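# Pour hazelnuts from bowl into a hand-held cup

## Task

On the table are a small bowl holding hazelnuts and an empty cup. Lift the cup off the table and, while it stays in the air, transfer all of the hazelnuts from the bowl into it. From the moment the first nut lands in the cup until the last one has, the cup must be supported by the robot alone and by nothing else. Neither the cup nor the bowl may be released, or drop, unless there is something a few millimetres or less below it. Afterwards set both back down directly on the table top, the cup standing upright; the bowl is allowed to end upside down. The final arrangement must hold by itself without the robot. Open the hands and pull the arms away at the end, and knock nothing off the table.

## Robot and tools

ROBOT. Two arms, left_arm and right_arm, face each other across the table; left_arm's base is on the +y side. The names do not match image sides. Each arm carries an identical five-finger right hand, so hand numbers and axes mean the same on both arms.

FRAMES. Reported positions use one world frame in metres: origin on the table top halfway between the arm bases, table at z = 0, +z up. Orientation is a quaternion in w,x,y,z order; velocities are m/s and rad/s. Each arm is steered by its hand point, which sits 0.05 m in front of the palm where index pad and thumb tip meet in a pinch. Its axes: +z runs along the straightened fingers (fingertips 0.06 to 0.07 m beyond the point), +y points out of the palm, +x goes across the palm toward the little finger. The hand extends 0.08 m to the little-finger side; on the thumb side 0.02 m if the thumb is swung in front of the palm, up to 0.09 m otherwise. A wrist bracket on the little-finger side reaches 0.03 m past the point along +y and 0.11 m across, and can collide.

THE 28-NUMBER ROW. Every motion command is one flat list of 28 numbers, each in [-1, 1], covering both arms even if one is idle: left dx, dy, dz, rx, ry, rz, then left little, ring, middle, index, thumb_bend, thumb_turn, force_limit, speed; then the same 14 for the right arm. The first six per arm are an offset, not a pose: relative to that hand point's pose printed in the latest result (or, before any result or in a later call within one reply, its current pose), expressed in the hand point's own axes. Scale: 1.0 equals 0.6 m of travel or 180 degrees of turn; rx, ry, rz form a single rotation vector. Zero offsets send the arm back to that reference, so they are not a hold. Per step the commanded pose is clipped to 100 mm and 16 degrees from the measured one, and arm motion trails commands by about 0.17 s.

HAND NUMBERS (absolute targets, not offsets). little, ring, middle, index, thumb_bend: +1 straight/open, -1 fully curled. thumb_turn: +1 beside the palm, -1 in front of it facing the fingers. A pinch is roughly index -0.22, thumb_bend -0.75, thumb_turn -0.57. force_limit maps -1..+1 to about 0..10 N at a fingertip (0..15 N for the two thumb motors) and only limits closing. speed maps -1..+1 to near zero..full (full travel 0.6 s); use -0.9 or slower for a soft grip. No value means 'unchanged': to keep a hand as is, resend its last eight numbers, or its hand_measured six plus hand_force_limit and hand_speed. A motor starts only when its target changes by at least 0.01. With the thumb turned in front, the hand can wrap objects 0.035 to 0.08 m wide, lying across the palm on the wrist side of the point; turn the thumb before reaching in. To squeeze harder, raise force_limit and send a target further closed than measured; to loosen, send one more open.

TOOLS.
execute_actions: actions is a list with zero or one entry. Empty list = just report state. {"rows": [...], "steps": n}: 1 to 15 rows, n up to 15 control steps of 1/30 s; each row lasts one step, the final row repeats; each row is counted from the same reference pose, not from the row before. {"steps": n} alone waits up to 300 steps measured from the last result. Optional pictures (true/false).
move: target = one 28-number row as above. Each hand point travels a straight line toward its target, both arms finishing together, lasting 0.5 to 10 s (cut off at 10 s). speed is path top speed in m/s, 0.002 to 0.5, default 0.25; turning capped at twice that in rad/s. stop_force (N, 9 to 40, shared) ends an arm's path when its wrist sensor feels that much added push along the direction of travel; the arm then backs off two steps and holds. Use it only very slowly and without rotation, not for moving off a surface, and not in the first 0.2 s. Paths ignore obstacles and the other arm.
wait: seconds 0 to 10, sends nothing new.
zoom_image: camera (cam_high, cam_low, cam_left_wrist, cam_right_wrist) and region [x0, y0, x1, y1] in pixels of that 504x504 image, at most 504 on a side.
show_instructions: no arguments; shows reference pages.
finished_scene: scene = the number of the current scene; ends and grades it, irreversibly.

RESULTS. The state line gives each hand point's position, quaternion and velocities; printed positions may be off at long reach. Wrist force/torque are in the end-effector axes, noisy (offset up to ~4 N), saturating near 50 N. hand_measured, hand_stopped_by (moving, target, force, stalled, fault), hand_load_n (positive = finger pushed open; near 0 on all means grip lost), hand_force_limit, hand_speed list six motors in row order. 'Hand target' shows where each arm is being driven. 'pose unreachable' and HELD mean a clearance check altered or blocked your command. A move adds a 'move:' line: done, off_target, moving, held, fault, or contact (stop_force fired), plus limits=paced (pose clipped) or limits=held, and distances to target.

AVOID. Arms are stiff: aiming even slightly past a firm contact can trigger a fault that freezes the arm for 10 s; the wrist joints tolerate only 25.7 N m and any outside force of 150 N also faults. Never let arms or hands bump or press each other. Holding loads heats motors: warnings from 70 °C, braking at 85 °C. Do not drop or topple the cup or bowl, do not rest the cup on anything during the transfer, and push nothing off the table; objects may occasionally get nudged by outside pushes.

Each tool is called after ">>>" by a JSON object that holds its "fn" and its "kwargs", one argument or row to a line.

Reference images:

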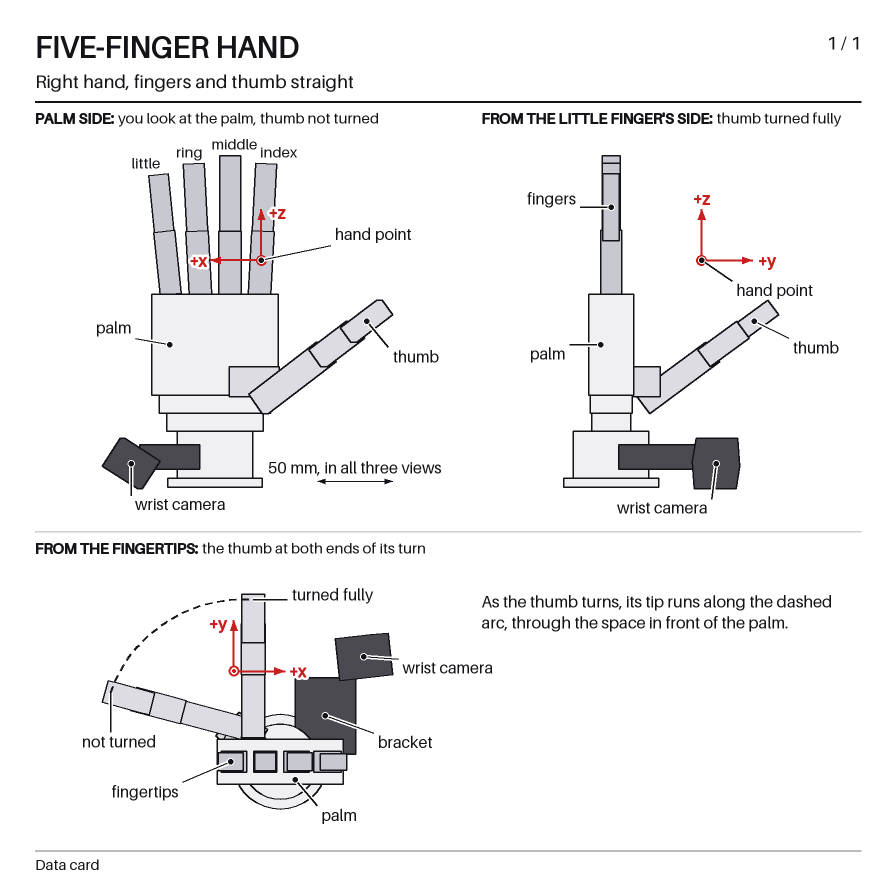

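## Session

>>> {"fn": "execute_actions", "kwargs": {
  "actions": []
}}

Scene clock: 0.00 s of 6600.00 s.
left_arm: end_effector_position=(+0.2593, +0.4924, +0.4912) hand_measured=(+1.000, +1.000, +1.000, +1.000, +1.000, +1.000) hand_load_n=(+0.0, +0.0, +0.0, +0.0, +0.0, +0.0) hand_stopped_by=(target, target, target, target, target, target) hand_force_limit=0.00 hand_speed=-0.80 end_effector_quat_wxyz=(+0.025, +0.289, +0.957, -0.001) end_effector_velocity=(+0.000, -0.001, -0.001) end_effector_angular_velocity=(+0.002, +0.002, +0.001) | right_arm: end_effector_position=(+0.0964, -0.2546, +0.4793) hand_measured=(+1.000, +1.000, +1.000, +1.000, +1.000, +1.000) hand_load_n=(+0.0, +0.0, +0.0, +0.0, +0.0, +0.0) hand_stopped_by=(target, target, target, target, target, target) hand_force_limit=0.00 hand_speed=-0.80 end_effector_quat_wxyz=(+0.006, -0.371, +0.929, -0.012) end_effector_velocity=(+0.000, +0.000, -0.000) end_effector_angular_velocity=(-0.000, +0.002, -0.000)
Joint positions: left_arm=[ 0.545 -1.738  1.314  1.953  1.543 -1.881] | right_arm=[-1.166 -1.748  1.353  1.957  1.596 -1.892]
Joint velocities: left_arm=[ 0.     0.002 -0.    -0.     0.    -0.001] | right_arm=[ 0.     0.002  0.     0.    -0.001  0.001]
Wrist force (N, on the end effector, along its own x y z axes, offset not removed): no reading
Wrist torque (N m, same axes, about the end effector's origin, offset not removed): no reading
Hand target (left_arm): +0.259, +0.492, +0.491; +0.025, +0.289, +0.957, -0.001
Hand target (right_arm): +0.096, -0.255, +0.479; +0.006, -0.371, +0.929, -0.012

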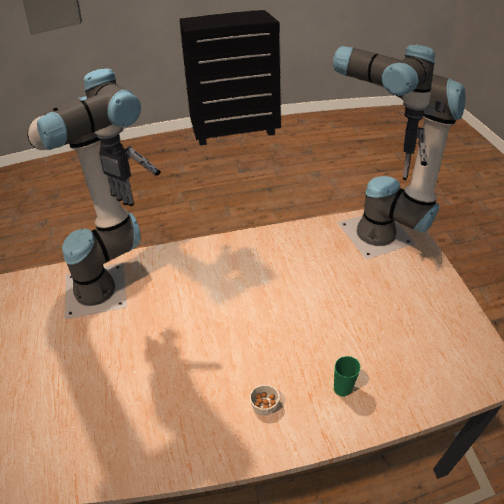

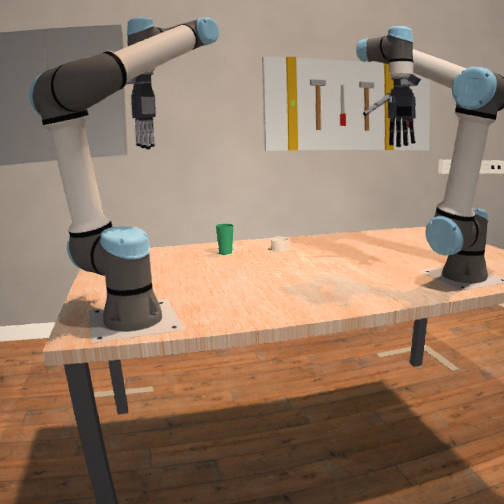

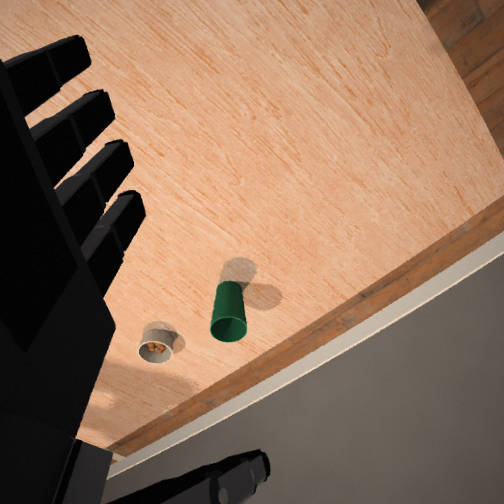

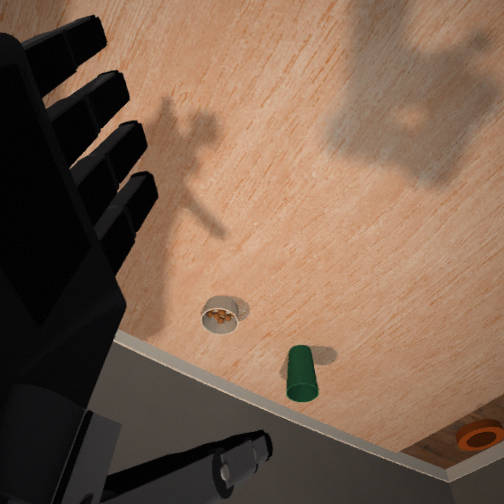

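>>> {"fn": "zoom_image", "kwargs": {
  "camera": "cam_high",
  "region": [220, 330, 400, 440]
}}

>>> {"fn": "zoom_image", "kwargs": {
  "camera": "cam_low",
  "region": [190, 210, 310, 270]
}}

Region (220, 330, 400, 440) of cam_high's 504x504 image, scaled by 2.800, with more detail than that image has.

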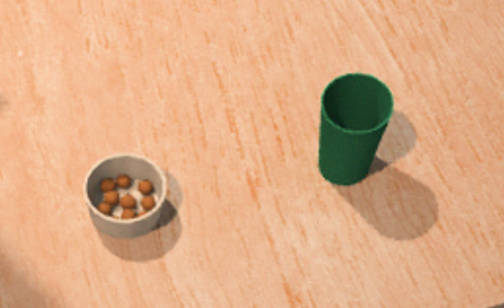

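Region (190, 210, 310, 270) of cam_low's 504x504 image, scaled by 4.200, with more detail than that image has.

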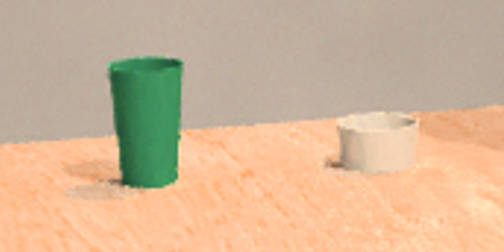

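>>> {"fn": "move", "kwargs": {
  "target": [0,0,0,0,0,-0.939,1,1,1,1,1,-1,0,0, 0,0,0,0,0,0.95,1,1,1,1,1,-1,0,0],
  "speed": 0.5
}}

Scene clock: 76.57 s of 6600.00 s.
left_arm: end_effector_position=(+0.2596, +0.4923, +0.4911) hand_measured=(+1.000, +1.000, +1.000, +1.000, +1.000, -1.000) hand_load_n=(+0.0, +0.0, +0.0, +0.0, +0.0, +0.0) hand_stopped_by=(target, target, target, target, target, target) hand_force_limit=0.00 hand_speed=0.00 end_effector_quat_wxyz=(-0.002, +0.925, -0.379, +0.026) end_effector_velocity=(+0.000, -0.000, -0.000) end_effector_angular_velocity=(+0.001, +0.000, +0.012) | right_arm: end_effector_position=(+0.0970, -0.2547, +0.4797) hand_measured=(+1.000, +1.000, +1.000, +1.000, +1.000, -1.000) hand_load_n=(+0.0, +0.0, +0.0, +0.0, +0.0, +0.0) hand_stopped_by=(target, target, target, target, target, target) hand_force_limit=0.00 hand_speed=0.00 end_effector_quat_wxyz=(+0.013, +0.896, +0.443, +0.005) end_effector_velocity=(-0.000, +0.000, -0.000) end_effector_angular_velocity=(-0.001, +0.000, -0.015)
Joint positions: left_arm=[ 1.018 -1.425  0.989  1.956  1.565 -4.356] | right_arm=[-0.644 -1.48   1.11   1.945  1.598  1.613]
Joint velocities: left_arm=[-0.    -0.001  0.002  0.    -0.002 -0.013] | right_arm=[-0.     0.002 -0.002  0.     0.     0.014]
Wrist force (N, on the end effector, along its own x y z axes, offset not removed): left_arm=[-1.4 -1.1 0.0] | right_arm=[1.7 0.6 -1.0]
Wrist torque (N m, same axes, about the end effector's origin, offset not removed): left_arm=[-0.26 0.12 -0.14] | right_arm=[0.26 -0.20 0.20]
Hand target (left_arm): +0.260, +0.492, +0.491; -0.002, +0.925, -0.379, +0.026
Hand target (right_arm): +0.097, -0.255, +0.480; +0.013, +0.897, +0.443, +0.005
Off the commanded pose (left_arm): 0.000 m, 0 deg.
Off the commanded pose (right_arm): 0.001 m, 0 deg.
After step 90, 69.87 s passed at rest.
move: done
camera_calibration (this result's frames):
cam_left_wrist: T_world_to_cam=[[-0.796181, -0.604671, -0.021671, 0.517295], [-0.534426, 0.685992, 0.493765, -0.440233], [-0.283699, 0.404708, -0.869325, 0.42829], [0, 0, 0, 1]] pos_world=[0.298094, 0.441457, 0.600906]
cam_right_wrist: T_world_to_cam=[[0.701061, -0.713011, 0.011339, -0.246709], [-0.595712, -0.576839, 0.558913, -0.364166], [-0.391971, -0.398587, -0.829149, 0.466121], [0, 0, 0, 1]] pos_world=[0.138726, -0.200182, 0.592819]

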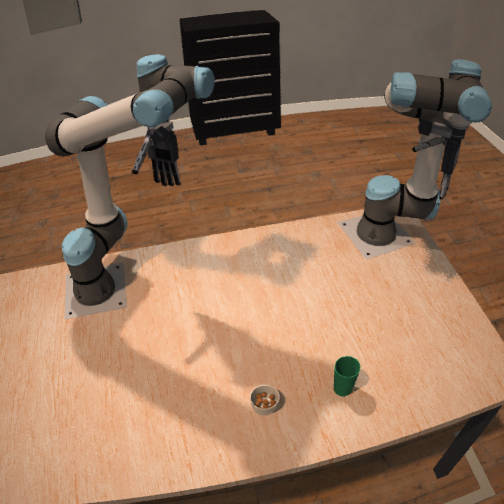

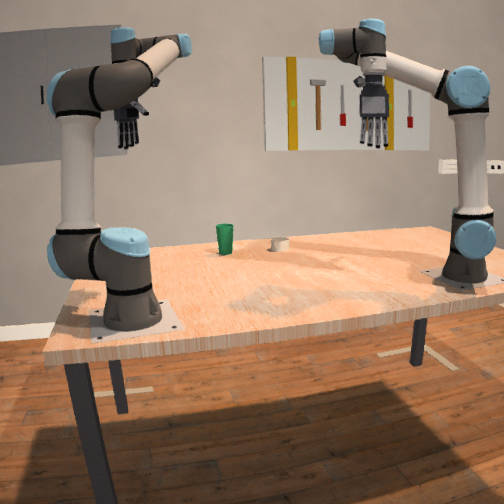

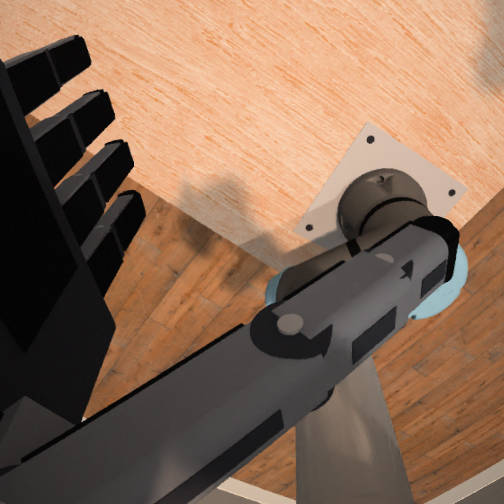

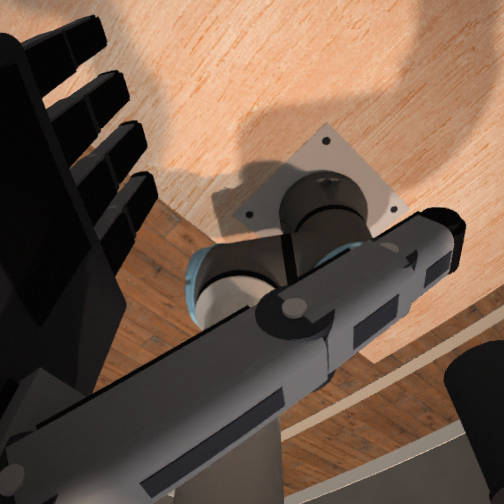

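>>> {"fn": "move", "kwargs": {
  "target": [0.555,0.003,0.568,0,0.5,0,1,1,1,1,1,-1,0,0, 0.548,0.423,0.55,0,0.5,0,1,1,1,1,1,-1,0,0],
  "speed": 0.3
}}

Scene clock: 96.87 s of 6600.00 s.
left_arm: end_effector_position=(+0.5106, +0.2523, +0.1660) hand_measured=(+1.000, +1.000, +1.000, +1.000, +1.000, -1.000) hand_load_n=(+0.0, +0.0, +0.0, +0.0, +0.0, +0.0) hand_stopped_by=(target, target, target, target, target, target) hand_force_limit=0.00 hand_speed=0.00 end_effector_quat_wxyz=(+0.268, +0.636, -0.271, +0.671) end_effector_velocity=(+0.001, -0.001, -0.001) end_effector_angular_velocity=(-0.009, -0.007, +0.001) | right_arm: end_effector_position=(+0.5044, -0.1531, +0.1558) hand_measured=(+1.000, +1.000, +1.000, +1.000, +1.000, -1.000) hand_load_n=(+0.0, +0.0, +0.0, +0.0, +0.0, +0.0) hand_stopped_by=(target, target, target, target, target, target) hand_force_limit=0.00 hand_speed=0.00 end_effector_quat_wxyz=(-0.304, +0.631, +0.322, +0.637) end_effector_velocity=(+0.002, +0.001, -0.001) end_effector_angular_velocity=(+0.013, -0.011, -0.001)
Joint positions: left_arm=[ 0.977 -1.299  2.113 -0.861  1.888 -4.704] | right_arm=[-1.398 -1.378  2.225 -0.841  0.862  1.541]
Joint velocities: left_arm=[-0.001  0.008  0.003 -0.022 -0.002 -0.006] | right_arm=[ 0.002  0.013  0.005 -0.041  0.003  0.014]
Wrist force (N, on the end effector, along its own x y z axes, offset not removed): left_arm=[-1.4 -0.9 -0.7] | right_arm=[1.8 3.0 -1.2]
Wrist torque (N m, same axes, about the end effector's origin, offset not removed): left_arm=[-0.29 0.14 -0.10] | right_arm=[0.57 -0.26 0.22]
Hand target (left_arm): +0.511, +0.252, +0.166; +0.268, +0.636, -0.270, +0.672
Hand target (right_arm): +0.505, -0.153, +0.156; -0.304, +0.631, +0.321, +0.638
Off the commanded pose (left_arm): 0.001 m, 0 deg.
Off the commanded pose (right_arm): 0.001 m, 0 deg.
After step 90, 13.93 s passed at rest.
move: done
camera_calibration (this result's frames):
cam_left_wrist: T_world_to_cam=[[-0.695153, -0.699706, -0.164847, 0.561091], [-0.248434, 0.449025, -0.858287, 0.157225], [0.674569, -0.555687, -0.485972, 0.00339994], [0, 0, 0, 1]] pos_world=[0.42681, 0.32389, 0.229091]
cam_right_wrist: T_world_to_cam=[[0.797367, -0.59239, -0.115236, -0.466582], [-0.411742, -0.3944, -0.821534, 0.268391], [0.44122, 0.702511, -0.558393, 0.103848], [0, 0, 0, 1]] pos_world=[0.436724, -0.2435, 0.224713]

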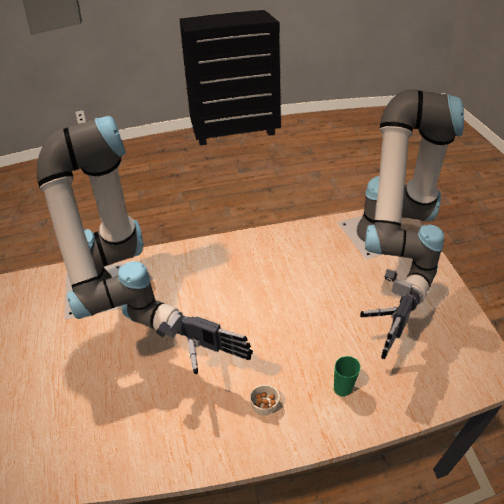

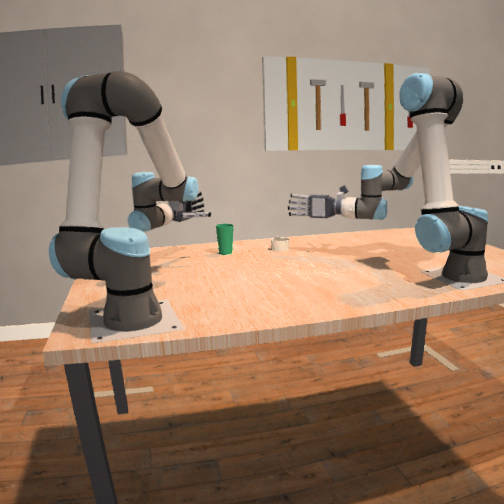

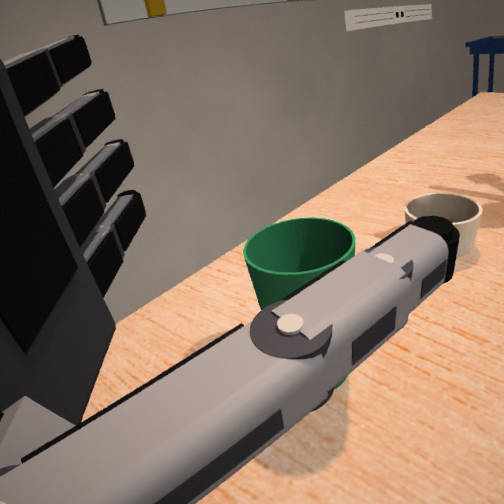

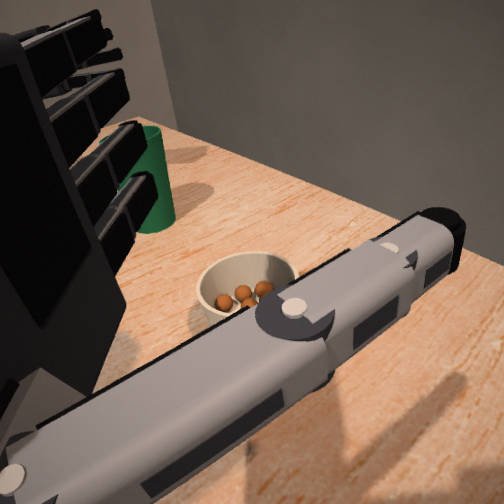

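>>> {"fn": "move", "kwargs": {
  "target": [-0.21,0.043,-0.01,0,-0.014,0,1,1,1,1,1,-1,0,0, -0.208,-0.04,0,0,0,0.008,1,1,1,1,1,-1,0,0],
  "speed": 0.1,
  "stop_force": 12
}}

Scene clock: 115.37 s of 6600.00 s.
left_arm: end_effector_position=(+0.4941, +0.2365, +0.0394) hand_measured=(+1.000, +1.000, +1.000, +1.000, +1.000, -1.000) hand_load_n=(+0.0, +0.0, +0.0, +0.0, +0.0, +0.0) hand_stopped_by=(target, target, target, target, target, target) hand_force_limit=0.00 hand_speed=0.00 end_effector_quat_wxyz=(+0.262, +0.651, -0.276, +0.657) end_effector_velocity=(-0.000, -0.000, -0.003) end_effector_angular_velocity=(+0.001, +0.000, -0.001) | right_arm: end_effector_position=(+0.4877, -0.1408, +0.0308) hand_measured=(+1.000, +1.000, +1.000, +1.000, +1.000, -1.000) hand_load_n=(+0.0, +0.0, +0.0, +0.0, +0.0, +0.0) hand_stopped_by=(target, target, target, target, target, target) hand_force_limit=0.00 hand_speed=0.00 end_effector_quat_wxyz=(-0.312, +0.635, +0.314, +0.633) end_effector_velocity=(-0.001, +0.001, -0.003) end_effector_angular_velocity=(+0.001, +0.001, +0.001)
Joint positions: left_arm=[ 0.918 -1.042  2.193 -1.152  1.829 -4.69 ] | right_arm=[-1.353 -1.061  2.303 -1.236  0.907  1.566]
Joint velocities: left_arm=[-0.001  0.006  0.    -0.006  0.     0.001] | right_arm=[ 0.002  0.01  -0.    -0.01   0.001  0.001]
Wrist force (N, on the end effector, along its own x y z axes, offset not removed): left_arm=[-2.1 -1.1 -0.4] | right_arm=[2.4 -1.1 -0.3]
Wrist torque (N m, same axes, about the end effector's origin, offset not removed): left_arm=[-0.28 0.30 -0.16] | right_arm=[-0.05 -0.43 0.19]
Hand target (left_arm): +0.494, +0.236, +0.039; +0.262, +0.651, -0.276, +0.657
Hand target (right_arm): +0.488, -0.141, +0.031; -0.312, +0.635, +0.314, +0.633
Off the commanded pose (left_arm): 0.000 m, 0 deg.
Off the commanded pose (right_arm): 0.000 m, 0 deg.
After step 90, 13.70 s passed at rest.
move: done
camera_calibration (this result's frames):
cam_left_wrist: T_world_to_cam=[[-0.699584, -0.695353, -0.16452, 0.518872], [-0.275408, 0.474848, -0.835864, 0.0579524], [0.659342, -0.539448, -0.523702, -0.050572], [0, 0, 0, 1]] pos_world=[0.4123, 0.306, 0.10732]
cam_right_wrist: T_world_to_cam=[[0.794761, -0.590538, -0.140071, -0.458138], [-0.428179, -0.381996, -0.818989, 0.173399], [0.430137, 0.710875, -0.556451, 0.0393474], [0, 0, 0, 1]] pos_world=[0.421431, -0.232281, 0.0997351]

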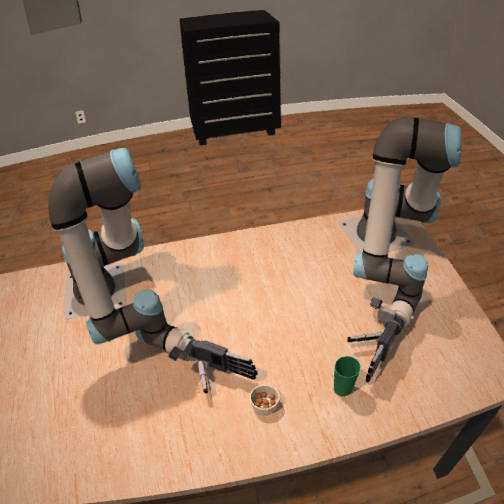

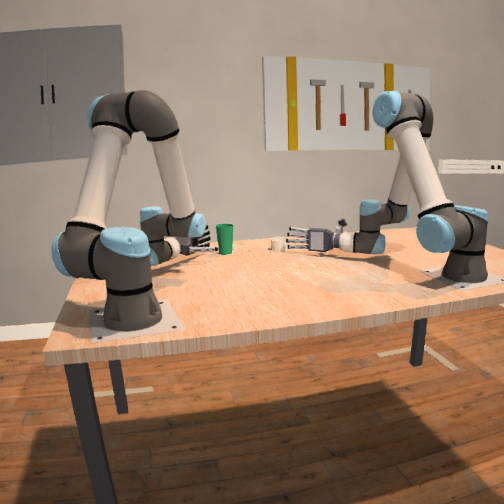

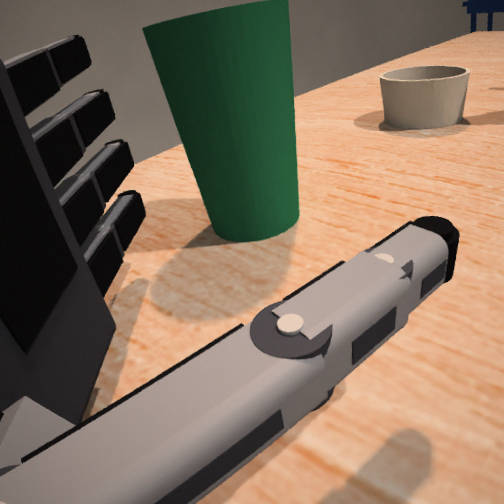

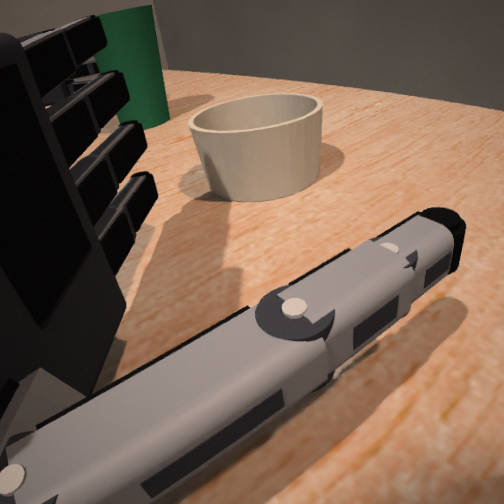

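>>> {"fn": "move", "kwargs": {
  "target": [-0.008,-0.007,0.19,0,0,0,1,1,1,1,1,-1,0,0, -0.012,-0.008,0.195,0,0,0,1,1,1,1,1,-1,0,0],
  "speed": 0.06
}}

Scene clock: 130.23 s of 6600.00 s.
left_arm: end_effector_position=(+0.5779, +0.1597, +0.0346) hand_measured=(+1.000, +1.000, +1.000, +1.000, +1.000, -1.000) hand_load_n=(+0.0, +0.0, +0.0, +0.0, +0.0, +0.0) hand_stopped_by=(target, target, target, target, target, target) hand_force_limit=0.00 hand_speed=0.00 end_effector_quat_wxyz=(+0.262, +0.651, -0.276, +0.657) end_effector_velocity=(+0.002, -0.002, -0.001) end_effector_angular_velocity=(-0.000, +0.002, -0.000) | right_arm: end_effector_position=(+0.5549, -0.0454, +0.0233) hand_measured=(+1.000, +1.000, +1.000, +1.000, +1.000, -1.000) hand_load_n=(+0.0, +0.0, +0.0, +0.0, +0.0, +0.0) hand_stopped_by=(target, target, target, target, target, target) hand_force_limit=0.00 hand_speed=0.00 end_effector_quat_wxyz=(-0.312, +0.635, +0.314, +0.633) end_effector_velocity=(+0.002, +0.002, -0.001) end_effector_angular_velocity=(-0.000, +0.001, +0.000)
Joint positions: left_arm=[ 0.867 -0.898  1.892 -0.993  1.778 -4.69 ] | right_arm=[-1.18  -0.908  1.97  -1.057  1.079  1.567]
Joint velocities: left_arm=[-0.     0.005 -0.008  0.004 -0.    -0.001] | right_arm=[ 0.003  0.005 -0.009  0.005  0.003  0.   ]
Wrist force (N, on the end effector, along its own x y z axes, offset not removed): left_arm=[-0.8 -0.5 -0.1] | right_arm=[1.7 -1.2 -0.5]
Wrist torque (N m, same axes, about the end effector's origin, offset not removed): left_arm=[-0.22 0.01 -0.09] | right_arm=[-0.08 -0.37 0.14]
Hand target (left_arm): +0.578, +0.159, +0.035; +0.262, +0.651, -0.276, +0.657
Hand target (right_arm): +0.555, -0.045, +0.023; -0.311, +0.635, +0.314, +0.633
Off the commanded pose (left_arm): 0.000 m, 0 deg.
Off the commanded pose (right_arm): 0.000 m, 0 deg.
After step 90, 9.47 s passed at rest.
move: done
camera_calibration (this result's frames):
cam_left_wrist: T_world_to_cam=[[-0.69958, -0.695387, -0.164393, 0.523233], [-0.275462, 0.474736, -0.835911, 0.11354], [0.659324, -0.539503, -0.523668, -0.149796], [0, 0, 0, 1]] pos_world=[0.496084, 0.229133, 0.102482]
cam_right_wrist: T_world_to_cam=[[0.794777, -0.590537, -0.139985, -0.456204], [-0.428166, -0.382123, -0.818936, 0.23244], [0.43012, 0.710808, -0.55655, -0.0615555], [0, 0, 0, 1]] pos_world=[0.48858, -0.13683, 0.0922333]

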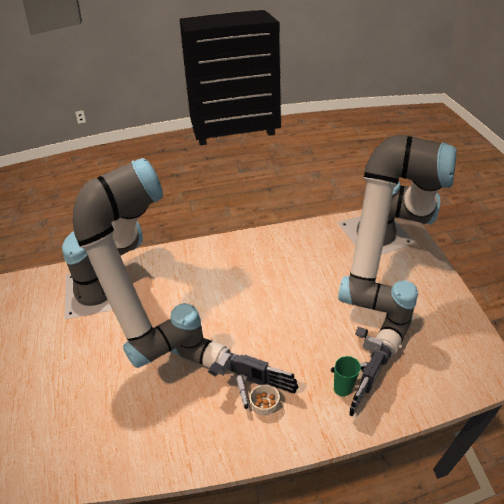

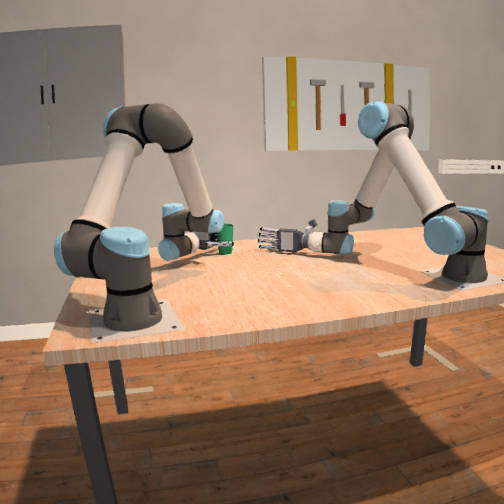

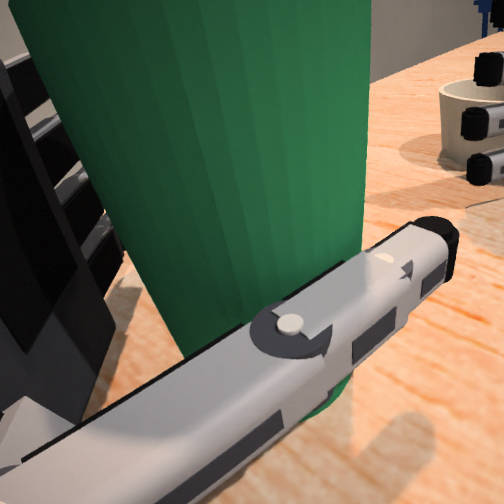

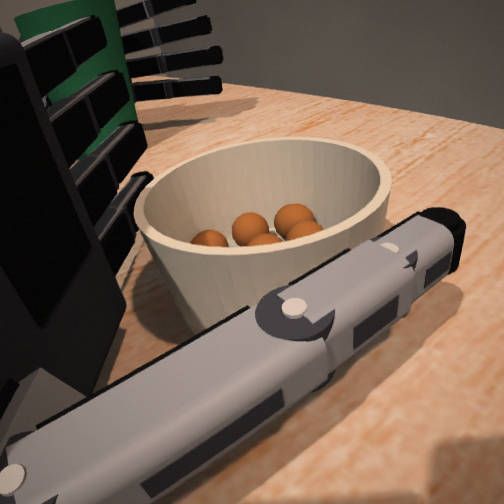

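Advance a bit further, then close.

>>> {"fn": "move", "kwargs": {
  "target": [0,0.012,0.025,0,0,0,1,1,1,1,1,-1,0,0, 0,0.008,0.02,0,0,0,1,1,1,1,1,-1,0,0],
  "speed": 0.03
}}

>>> {"fn": "move", "kwargs": {
  "target": [0,0,0,0,0,0,-1,-1,-1,-1,-0.6,-1,0.2,-0.85, 0,0,0,0,0,0,1,1,-1,-1,-0.6,-1,0.2,-0.85]
}}

>>> {"fn": "zoom_image", "kwargs": {
  "camera": "cam_high",
  "region": [200, 320, 420, 440]
}}

Scene clock: 139.27 s of 6600.00 s.
left_arm: end_effector_position=(+0.5834, +0.1443, +0.0344) hand_measured=(+1.000, +1.000, +1.000, +1.000, +1.000, -1.000) hand_load_n=(+0.0, +0.0, +0.0, +0.0, +0.0, +0.0) hand_stopped_by=(target, target, target, target, target, target) hand_force_limit=0.00 hand_speed=0.00 end_effector_quat_wxyz=(+0.262, +0.651, -0.276, +0.657) end_effector_velocity=(+0.001, -0.002, +0.001) end_effector_angular_velocity=(+0.000, -0.001, -0.000) | right_arm: end_effector_position=(+0.5658, -0.0389, +0.0233) hand_measured=(+1.000, +1.000, +1.000, +1.000, +1.000, -1.000) hand_load_n=(+0.0, +0.0, +0.0, +0.0, +0.0, +0.0) hand_stopped_by=(target, target, target, target, target, target) hand_force_limit=0.00 hand_speed=0.00 end_effector_quat_wxyz=(-0.312, +0.635, +0.314, +0.633) end_effector_velocity=(+0.002, +0.001, +0.000) end_effector_angular_velocity=(+0.001, +0.000, +0.000)
Joint positions: left_arm=[ 0.847 -0.884  1.86  -0.976  1.757 -4.69 ] | right_arm=[-1.177 -0.891  1.931 -1.035  1.083  1.567]
Joint velocities: left_arm=[-0.003  0.001 -0.005  0.003 -0.003  0.001] | right_arm=[ 0.     0.002 -0.006  0.004 -0.     0.001]
Wrist force (N, on the end effector, along its own x y z axes, offset not removed): left_arm=[-0.5 -0.1 0.1] | right_arm=[1.2 -1.8 -1.5]
Wrist torque (N m, same axes, about the end effector's origin, offset not removed): left_arm=[-0.19 -0.02 -0.05] | right_arm=[-0.24 -0.15 -0.06]
Hand target (left_arm): +0.583, +0.144, +0.034; +0.262, +0.651, -0.276, +0.657
Hand target (right_arm): +0.566, -0.039, +0.023; -0.312, +0.635, +0.314, +0.633
Off the commanded pose (left_arm): 0.000 m, 0 deg.
Off the commanded pose (right_arm): 0.000 m, 0 deg.
After step 90, 5.13 s passed at rest.
move: done
camera_calibration (this result's frames):
cam_left_wrist: T_world_to_cam=[[-0.699575, -0.695383, -0.16443, 0.516334], [-0.275427, 0.474748, -0.835915, 0.12219], [0.659344, -0.539497, -0.523649, -0.161837], [0, 0, 0, 1]] pos_world=[0.501575, 0.213729, 0.102295]
cam_right_wrist: T_world_to_cam=[[0.794777, -0.590537, -0.139984, -0.461047], [-0.428162, -0.382119, -0.81894, 0.239571], [0.430124, 0.71081, -0.556545, -0.0708859], [0, 0, 0, 1]] pos_world=[0.499495, -0.130335, 0.092204]

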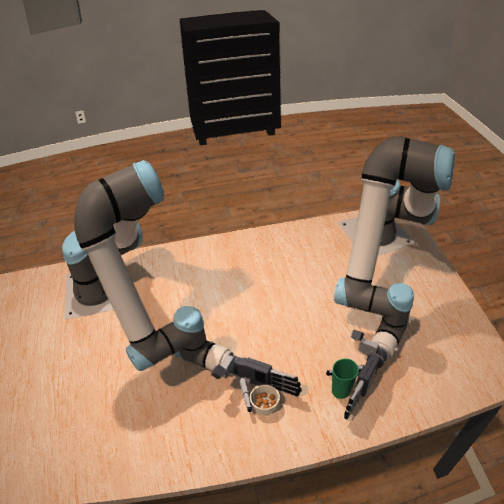

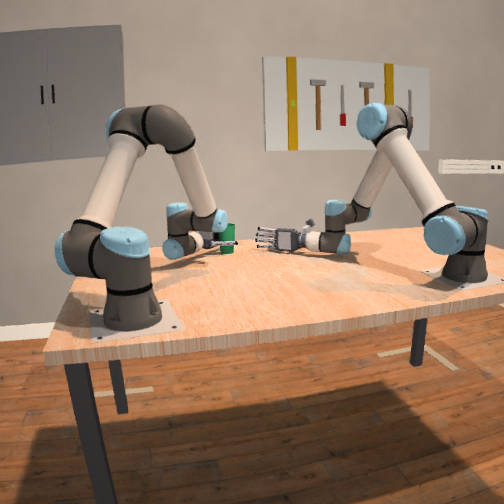

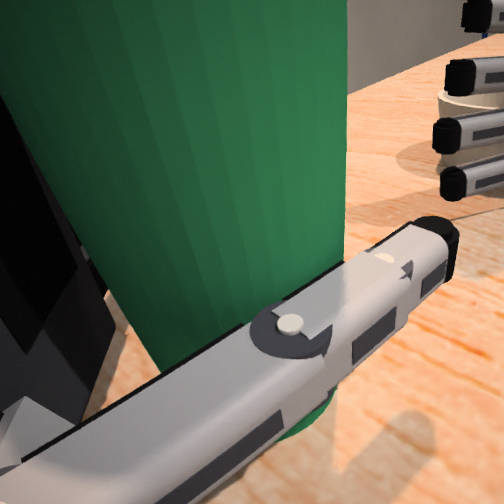

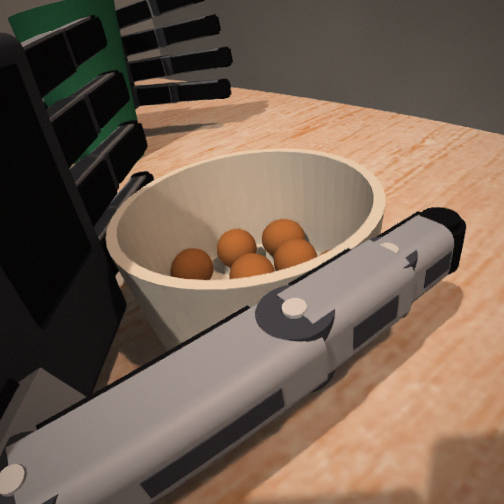

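Scene clock: 143.77 s of 6600.00 s.
left_arm: end_effector_position=(+0.5834, +0.1442, +0.0345) hand_measured=(+0.052, +0.020, -0.022, -0.056, +0.388, -1.000) hand_load_n=(+1.5, +3.0, +4.5, +6.5, +12.0, +3.0) hand_stopped_by=(force, force, force, force, force, target) hand_force_limit=0.20 hand_speed=-0.85 end_effector_quat_wxyz=(+0.262, +0.651, -0.276, +0.657) end_effector_velocity=(+0.000, +0.000, +0.000) end_effector_angular_velocity=(+0.000, -0.001, -0.000) | right_arm: end_effector_position=(+0.5658, -0.0389, +0.0233) hand_measured=(+1.000, +1.000, +0.370, +0.320, +0.634, -1.000) hand_load_n=(+0.0, +0.0, +3.0, +7.5, +14.5, +1.0) hand_stopped_by=(target, target, force, force, force, target) hand_force_limit=0.20 hand_speed=-0.85 end_effector_quat_wxyz=(-0.312, +0.635, +0.314, +0.633) end_effector_velocity=(-0.000, +0.000, +0.000) end_effector_angular_velocity=(-0.000, -0.001, +0.001)
Joint positions: left_arm=[ 0.847 -0.884  1.86  -0.976  1.757 -4.69 ] | right_arm=[-1.177 -0.891  1.931 -1.035  1.083  1.567]
Joint velocities: left_arm=[ 0.    -0.001  0.     0.001  0.     0.001] | right_arm=[ 0.    -0.001  0.     0.    -0.001 -0.001]
Wrist force (N, on the end effector, along its own x y z axes, offset not removed): left_arm=[1.6 -0.1 1.9] | right_arm=[1.5 -0.5 -1.1]
Wrist torque (N m, same axes, about the end effector's origin, offset not removed): left_arm=[-0.15 0.01 0.00] | right_arm=[0.12 -0.26 0.14]
Hand target (left_arm): +0.583, +0.144, +0.034; +0.262, +0.651, -0.276, +0.657
Hand target (right_arm): +0.566, -0.039, +0.023; -0.312, +0.635, +0.314, +0.633
Off the commanded pose (left_arm): 0.000 m, 0 deg.
Off the commanded pose (right_arm): 0.000 m, 0 deg.
move: done
camera_calibration (this result's frames):
cam_left_wrist: T_world_to_cam=[[-0.699566, -0.695387, -0.16445, 0.516338], [-0.275349, 0.4747, -0.835968, 0.1222], [0.659386, -0.539534, -0.523558, -0.161846], [0, 0, 0, 1]] pos_world=[0.501579, 0.213725, 0.102331]
cam_right_wrist: T_world_to_cam=[[0.794784, -0.590532, -0.139967, -0.46105], [-0.428134, -0.382108, -0.81896, 0.239573], [0.430139, 0.71082, -0.55652, -0.0708885], [0, 0, 0, 1]] pos_world=[0.499496, -0.130333, 0.0922181]

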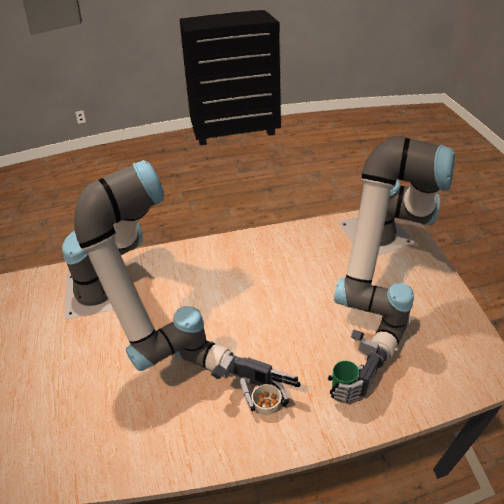

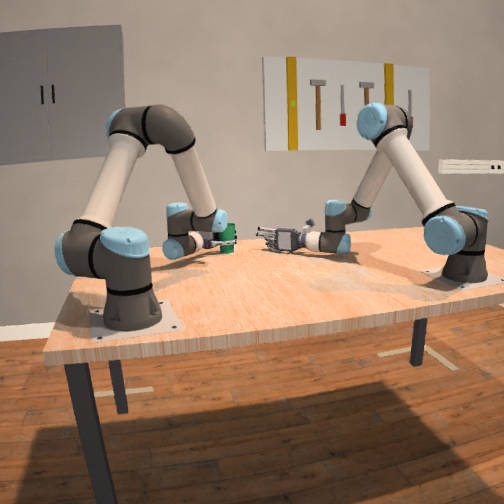

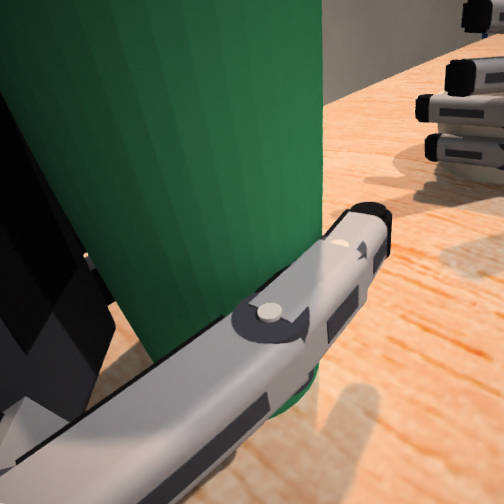

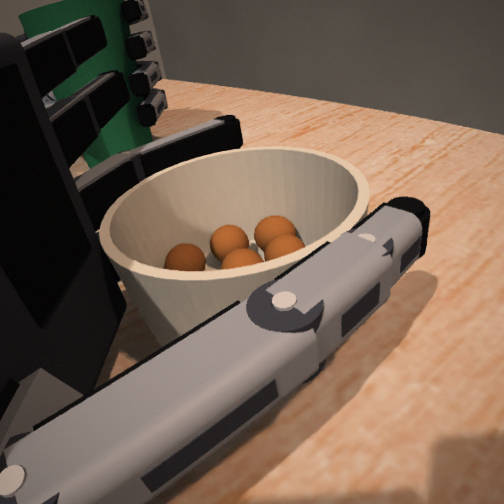

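Region (200, 320, 420, 440) of cam_high's 504x504 image, scaled by 2.291, with more detail than that image has; it fills the top 275 rows of this view, and the rest is white.

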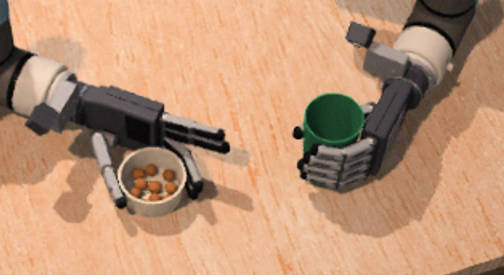

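>>> {"fn": "move", "kwargs": {
  "target": [0.11,0,0,0,0,0,-1,-1,-1,-1,-0.6,-1,0.2,-0.85, 0.4,0,-0.1,0,0,0,1,1,-1,-1,-0.6,-1,0.2,-0.85],
  "speed": 0.1
}}

Scene clock: 155.13 s of 6600.00 s.
left_arm: end_effector_position=(+0.5823, +0.1431, +0.1004) hand_measured=(+0.052, +0.020, -0.022, -0.056, +0.388, -1.000) hand_load_n=(+1.0, +2.5, +4.5, +6.5, +12.0, +4.0) hand_stopped_by=(force, force, force, force, force, target) hand_force_limit=0.20 hand_speed=-0.85 end_effector_quat_wxyz=(+0.262, +0.651, -0.276, +0.657) end_effector_velocity=(+0.000, +0.000, +0.002) end_effector_angular_velocity=(-0.001, -0.000, +0.001) | right_arm: end_effector_position=(+0.5296, -0.0858, +0.2630) hand_measured=(+1.000, +1.000, +0.370, +0.320, +0.634, -1.000) hand_load_n=(+0.0, +0.0, +3.0, +7.5, +14.5, +1.5) hand_stopped_by=(target, target, force, force, force, target) hand_force_limit=0.20 hand_speed=-0.85 end_effector_quat_wxyz=(-0.312, +0.635, +0.314, +0.633) end_effector_velocity=(-0.000, -0.001, +0.002) end_effector_angular_velocity=(-0.001, +0.001, -0.001)
Joint positions: left_arm=[ 0.843 -1.012  1.847 -0.835  1.754 -4.69 ] | right_arm=[-1.245 -1.426  1.928 -0.496  1.015  1.567]
Joint velocities: left_arm=[ 0.001 -0.002 -0.     0.001 -0.001 -0.001] | right_arm=[-0.001 -0.003 -0.002  0.007 -0.    -0.001]
Wrist force (N, on the end effector, along its own x y z axes, offset not removed): left_arm=[-2.2 -0.9 -0.4] | right_arm=[-0.6 -0.7 -1.5]
Wrist torque (N m, same axes, about the end effector's origin, offset not removed): left_arm=[-0.27 0.23 -0.07] | right_arm=[0.02 -0.09 0.02]
Hand target (left_arm): +0.582, +0.143, +0.100; +0.262, +0.651, -0.276, +0.657
Hand target (right_arm): +0.530, -0.086, +0.263; -0.312, +0.635, +0.314, +0.633
Off the commanded pose (left_arm): 0.000 m, 0 deg.
Off the commanded pose (right_arm): 0.001 m, 0 deg.
After step 90, 5.37 s passed at rest.
move: done
camera_calibration (this result's frames):
cam_left_wrist: T_world_to_cam=[[-0.69957, -0.695392, -0.164414, 0.525655], [-0.275368, 0.474675, -0.835977, 0.177628], [0.659375, -0.53955, -0.523556, -0.127253], [0, 0, 0, 1]] pos_world=[0.500552, 0.212561, 0.168294]
cam_right_wrist: T_world_to_cam=[[0.794777, -0.590519, -0.14006, -0.426389], [-0.428138, -0.381972, -0.819021, 0.402471], [0.430148, 0.710904, -0.556406, 0.111371], [0, 0, 0, 1]] pos_world=[0.463291, -0.177232, 0.331879]

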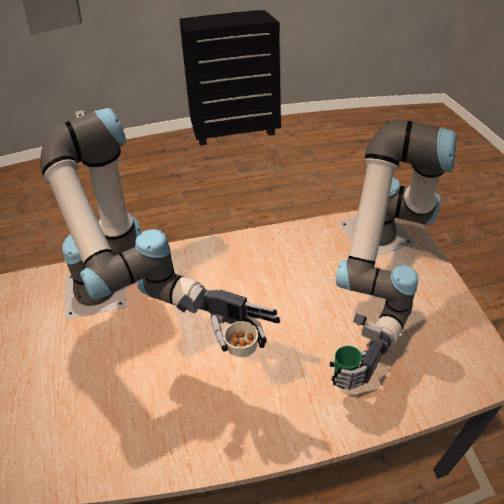

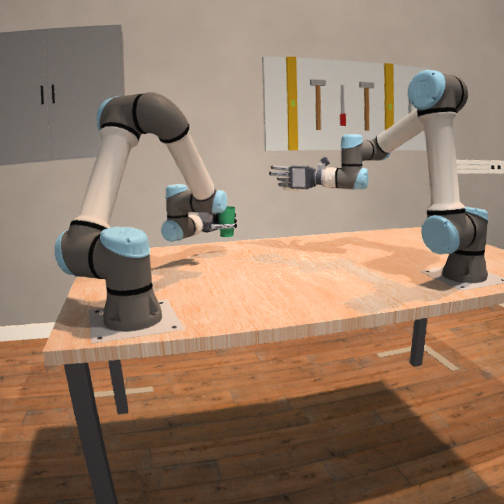

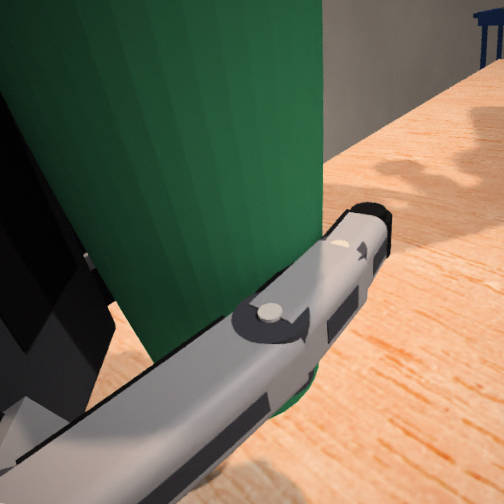

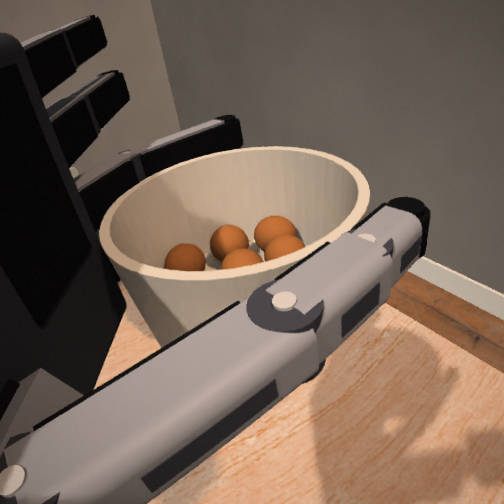

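>>> {"fn": "move", "kwargs": {
  "target": [0,0.462,-0.178,-0.25,0,0,-1,-1,-1,-1,-0.6,-1,0.2,-0.85, 0.02,-0.484,-0.053,0.208,0,0,1,1,-1,-1,-0.6,-1,0.2,-0.85],
  "speed": 0.1
}}

Scene clock: 176.20 s of 6600.00 s.
left_arm: end_effector_position=(+0.3117, +0.0213, +0.0939) hand_measured=(+0.052, +0.020, -0.022, -0.056, +0.388, -1.000) hand_load_n=(+1.0, +2.5, +4.5, +6.5, +12.0, +4.0) hand_stopped_by=(force, force, force, force, force, target) hand_force_limit=0.20 hand_speed=-0.85 end_effector_quat_wxyz=(+0.491, +0.502, -0.506, +0.501) end_effector_velocity=(-0.003, -0.001, -0.001) end_effector_angular_velocity=(+0.002, +0.002, -0.008) | right_arm: end_effector_position=(+0.2801, +0.0654, +0.2749) hand_measured=(+1.000, +1.000, +0.370, +0.320, +0.634, -1.000) hand_load_n=(+0.0, +0.0, +3.0, +7.5, +14.5, +1.5) hand_stopped_by=(target, target, force, force, force, target) hand_force_limit=0.20 hand_speed=-0.85 end_effector_quat_wxyz=(-0.499, +0.502, +0.500, +0.499) end_effector_velocity=(-0.001, +0.001, -0.000) end_effector_angular_velocity=(-0.000, +0.001, +0.004)
Joint positions: left_arm=[ 0.593 -1.054  1.935 -0.86   2.288 -4.683] | right_arm=[-0.967 -1.507  1.984 -0.471  0.64   1.567]
Joint velocities: left_arm=[-0.004  0.002 -0.001  0.     0.004 -0.   ] | right_arm=[ 0.002  0.002 -0.002  0.001 -0.002  0.001]
Wrist force (N, on the end effector, along its own x y z axes, offset not removed): left_arm=[-3.2 -1.2 0.1] | right_arm=[-0.9 0.3 -2.4]
Wrist torque (N m, same axes, about the end effector's origin, offset not removed): left_arm=[-0.39 0.28 -0.16] | right_arm=[0.22 -0.15 -0.03]
Hand target (left_arm): +0.311, +0.021, +0.094; +0.491, +0.501, -0.507, +0.501
Hand target (right_arm): +0.280, +0.066, +0.275; +0.499, -0.502, -0.500, -0.499
Off the commanded pose (left_arm): 0.000 m, 0 deg.
Off the commanded pose (right_arm): 0.001 m, 0 deg.
After step 90, 13.63 s passed at rest.
move: done
camera_calibration (this result's frames):
cam_left_wrist: T_world_to_cam=[[-0.987538, 0.00467595, -0.15731, 0.324707], [0.13449, 0.544204, -0.828103, 0.0254953], [0.0817367, -0.83894, -0.538051, 0.169918], [0, 0, 0, 1]] pos_world=[0.303343, 0.127158, 0.163617]
cam_right_wrist: T_world_to_cam=[[0.989702, 0.013778, -0.142479, -0.230634], [-0.110084, -0.562966, -0.819116, 0.285954], [-0.0914968, 0.826365, -0.555652, 0.256206], [0, 0, 0, 1]] pos_world=[0.28318, -0.047559, 0.343731]

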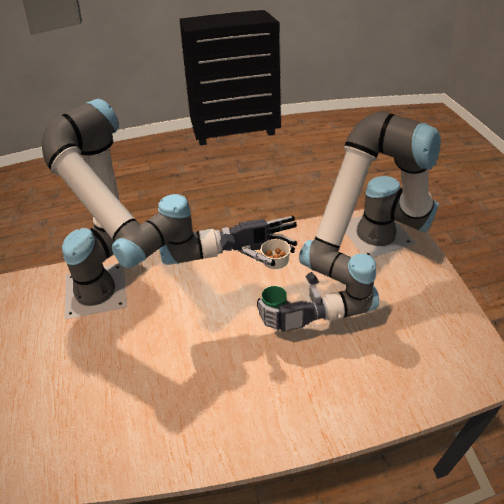

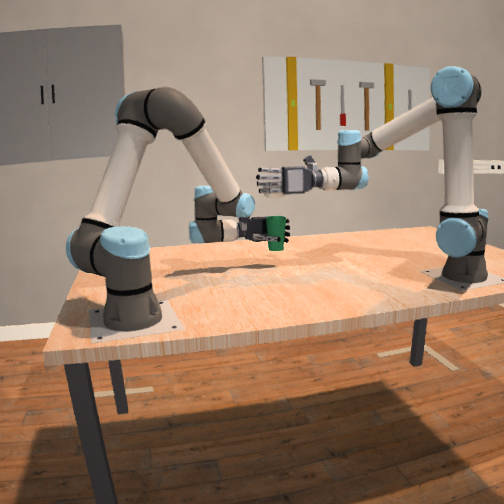

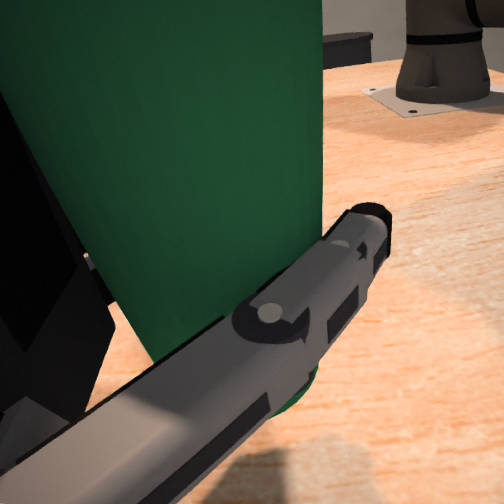

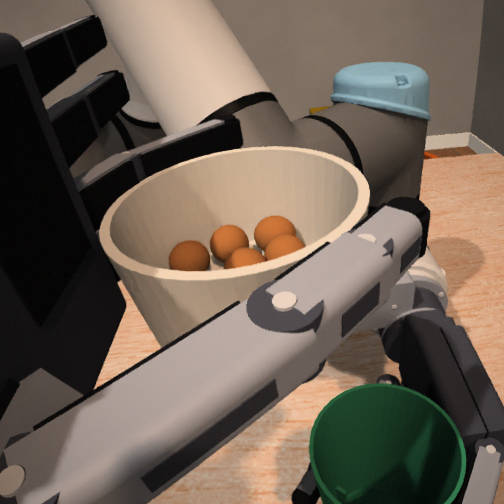

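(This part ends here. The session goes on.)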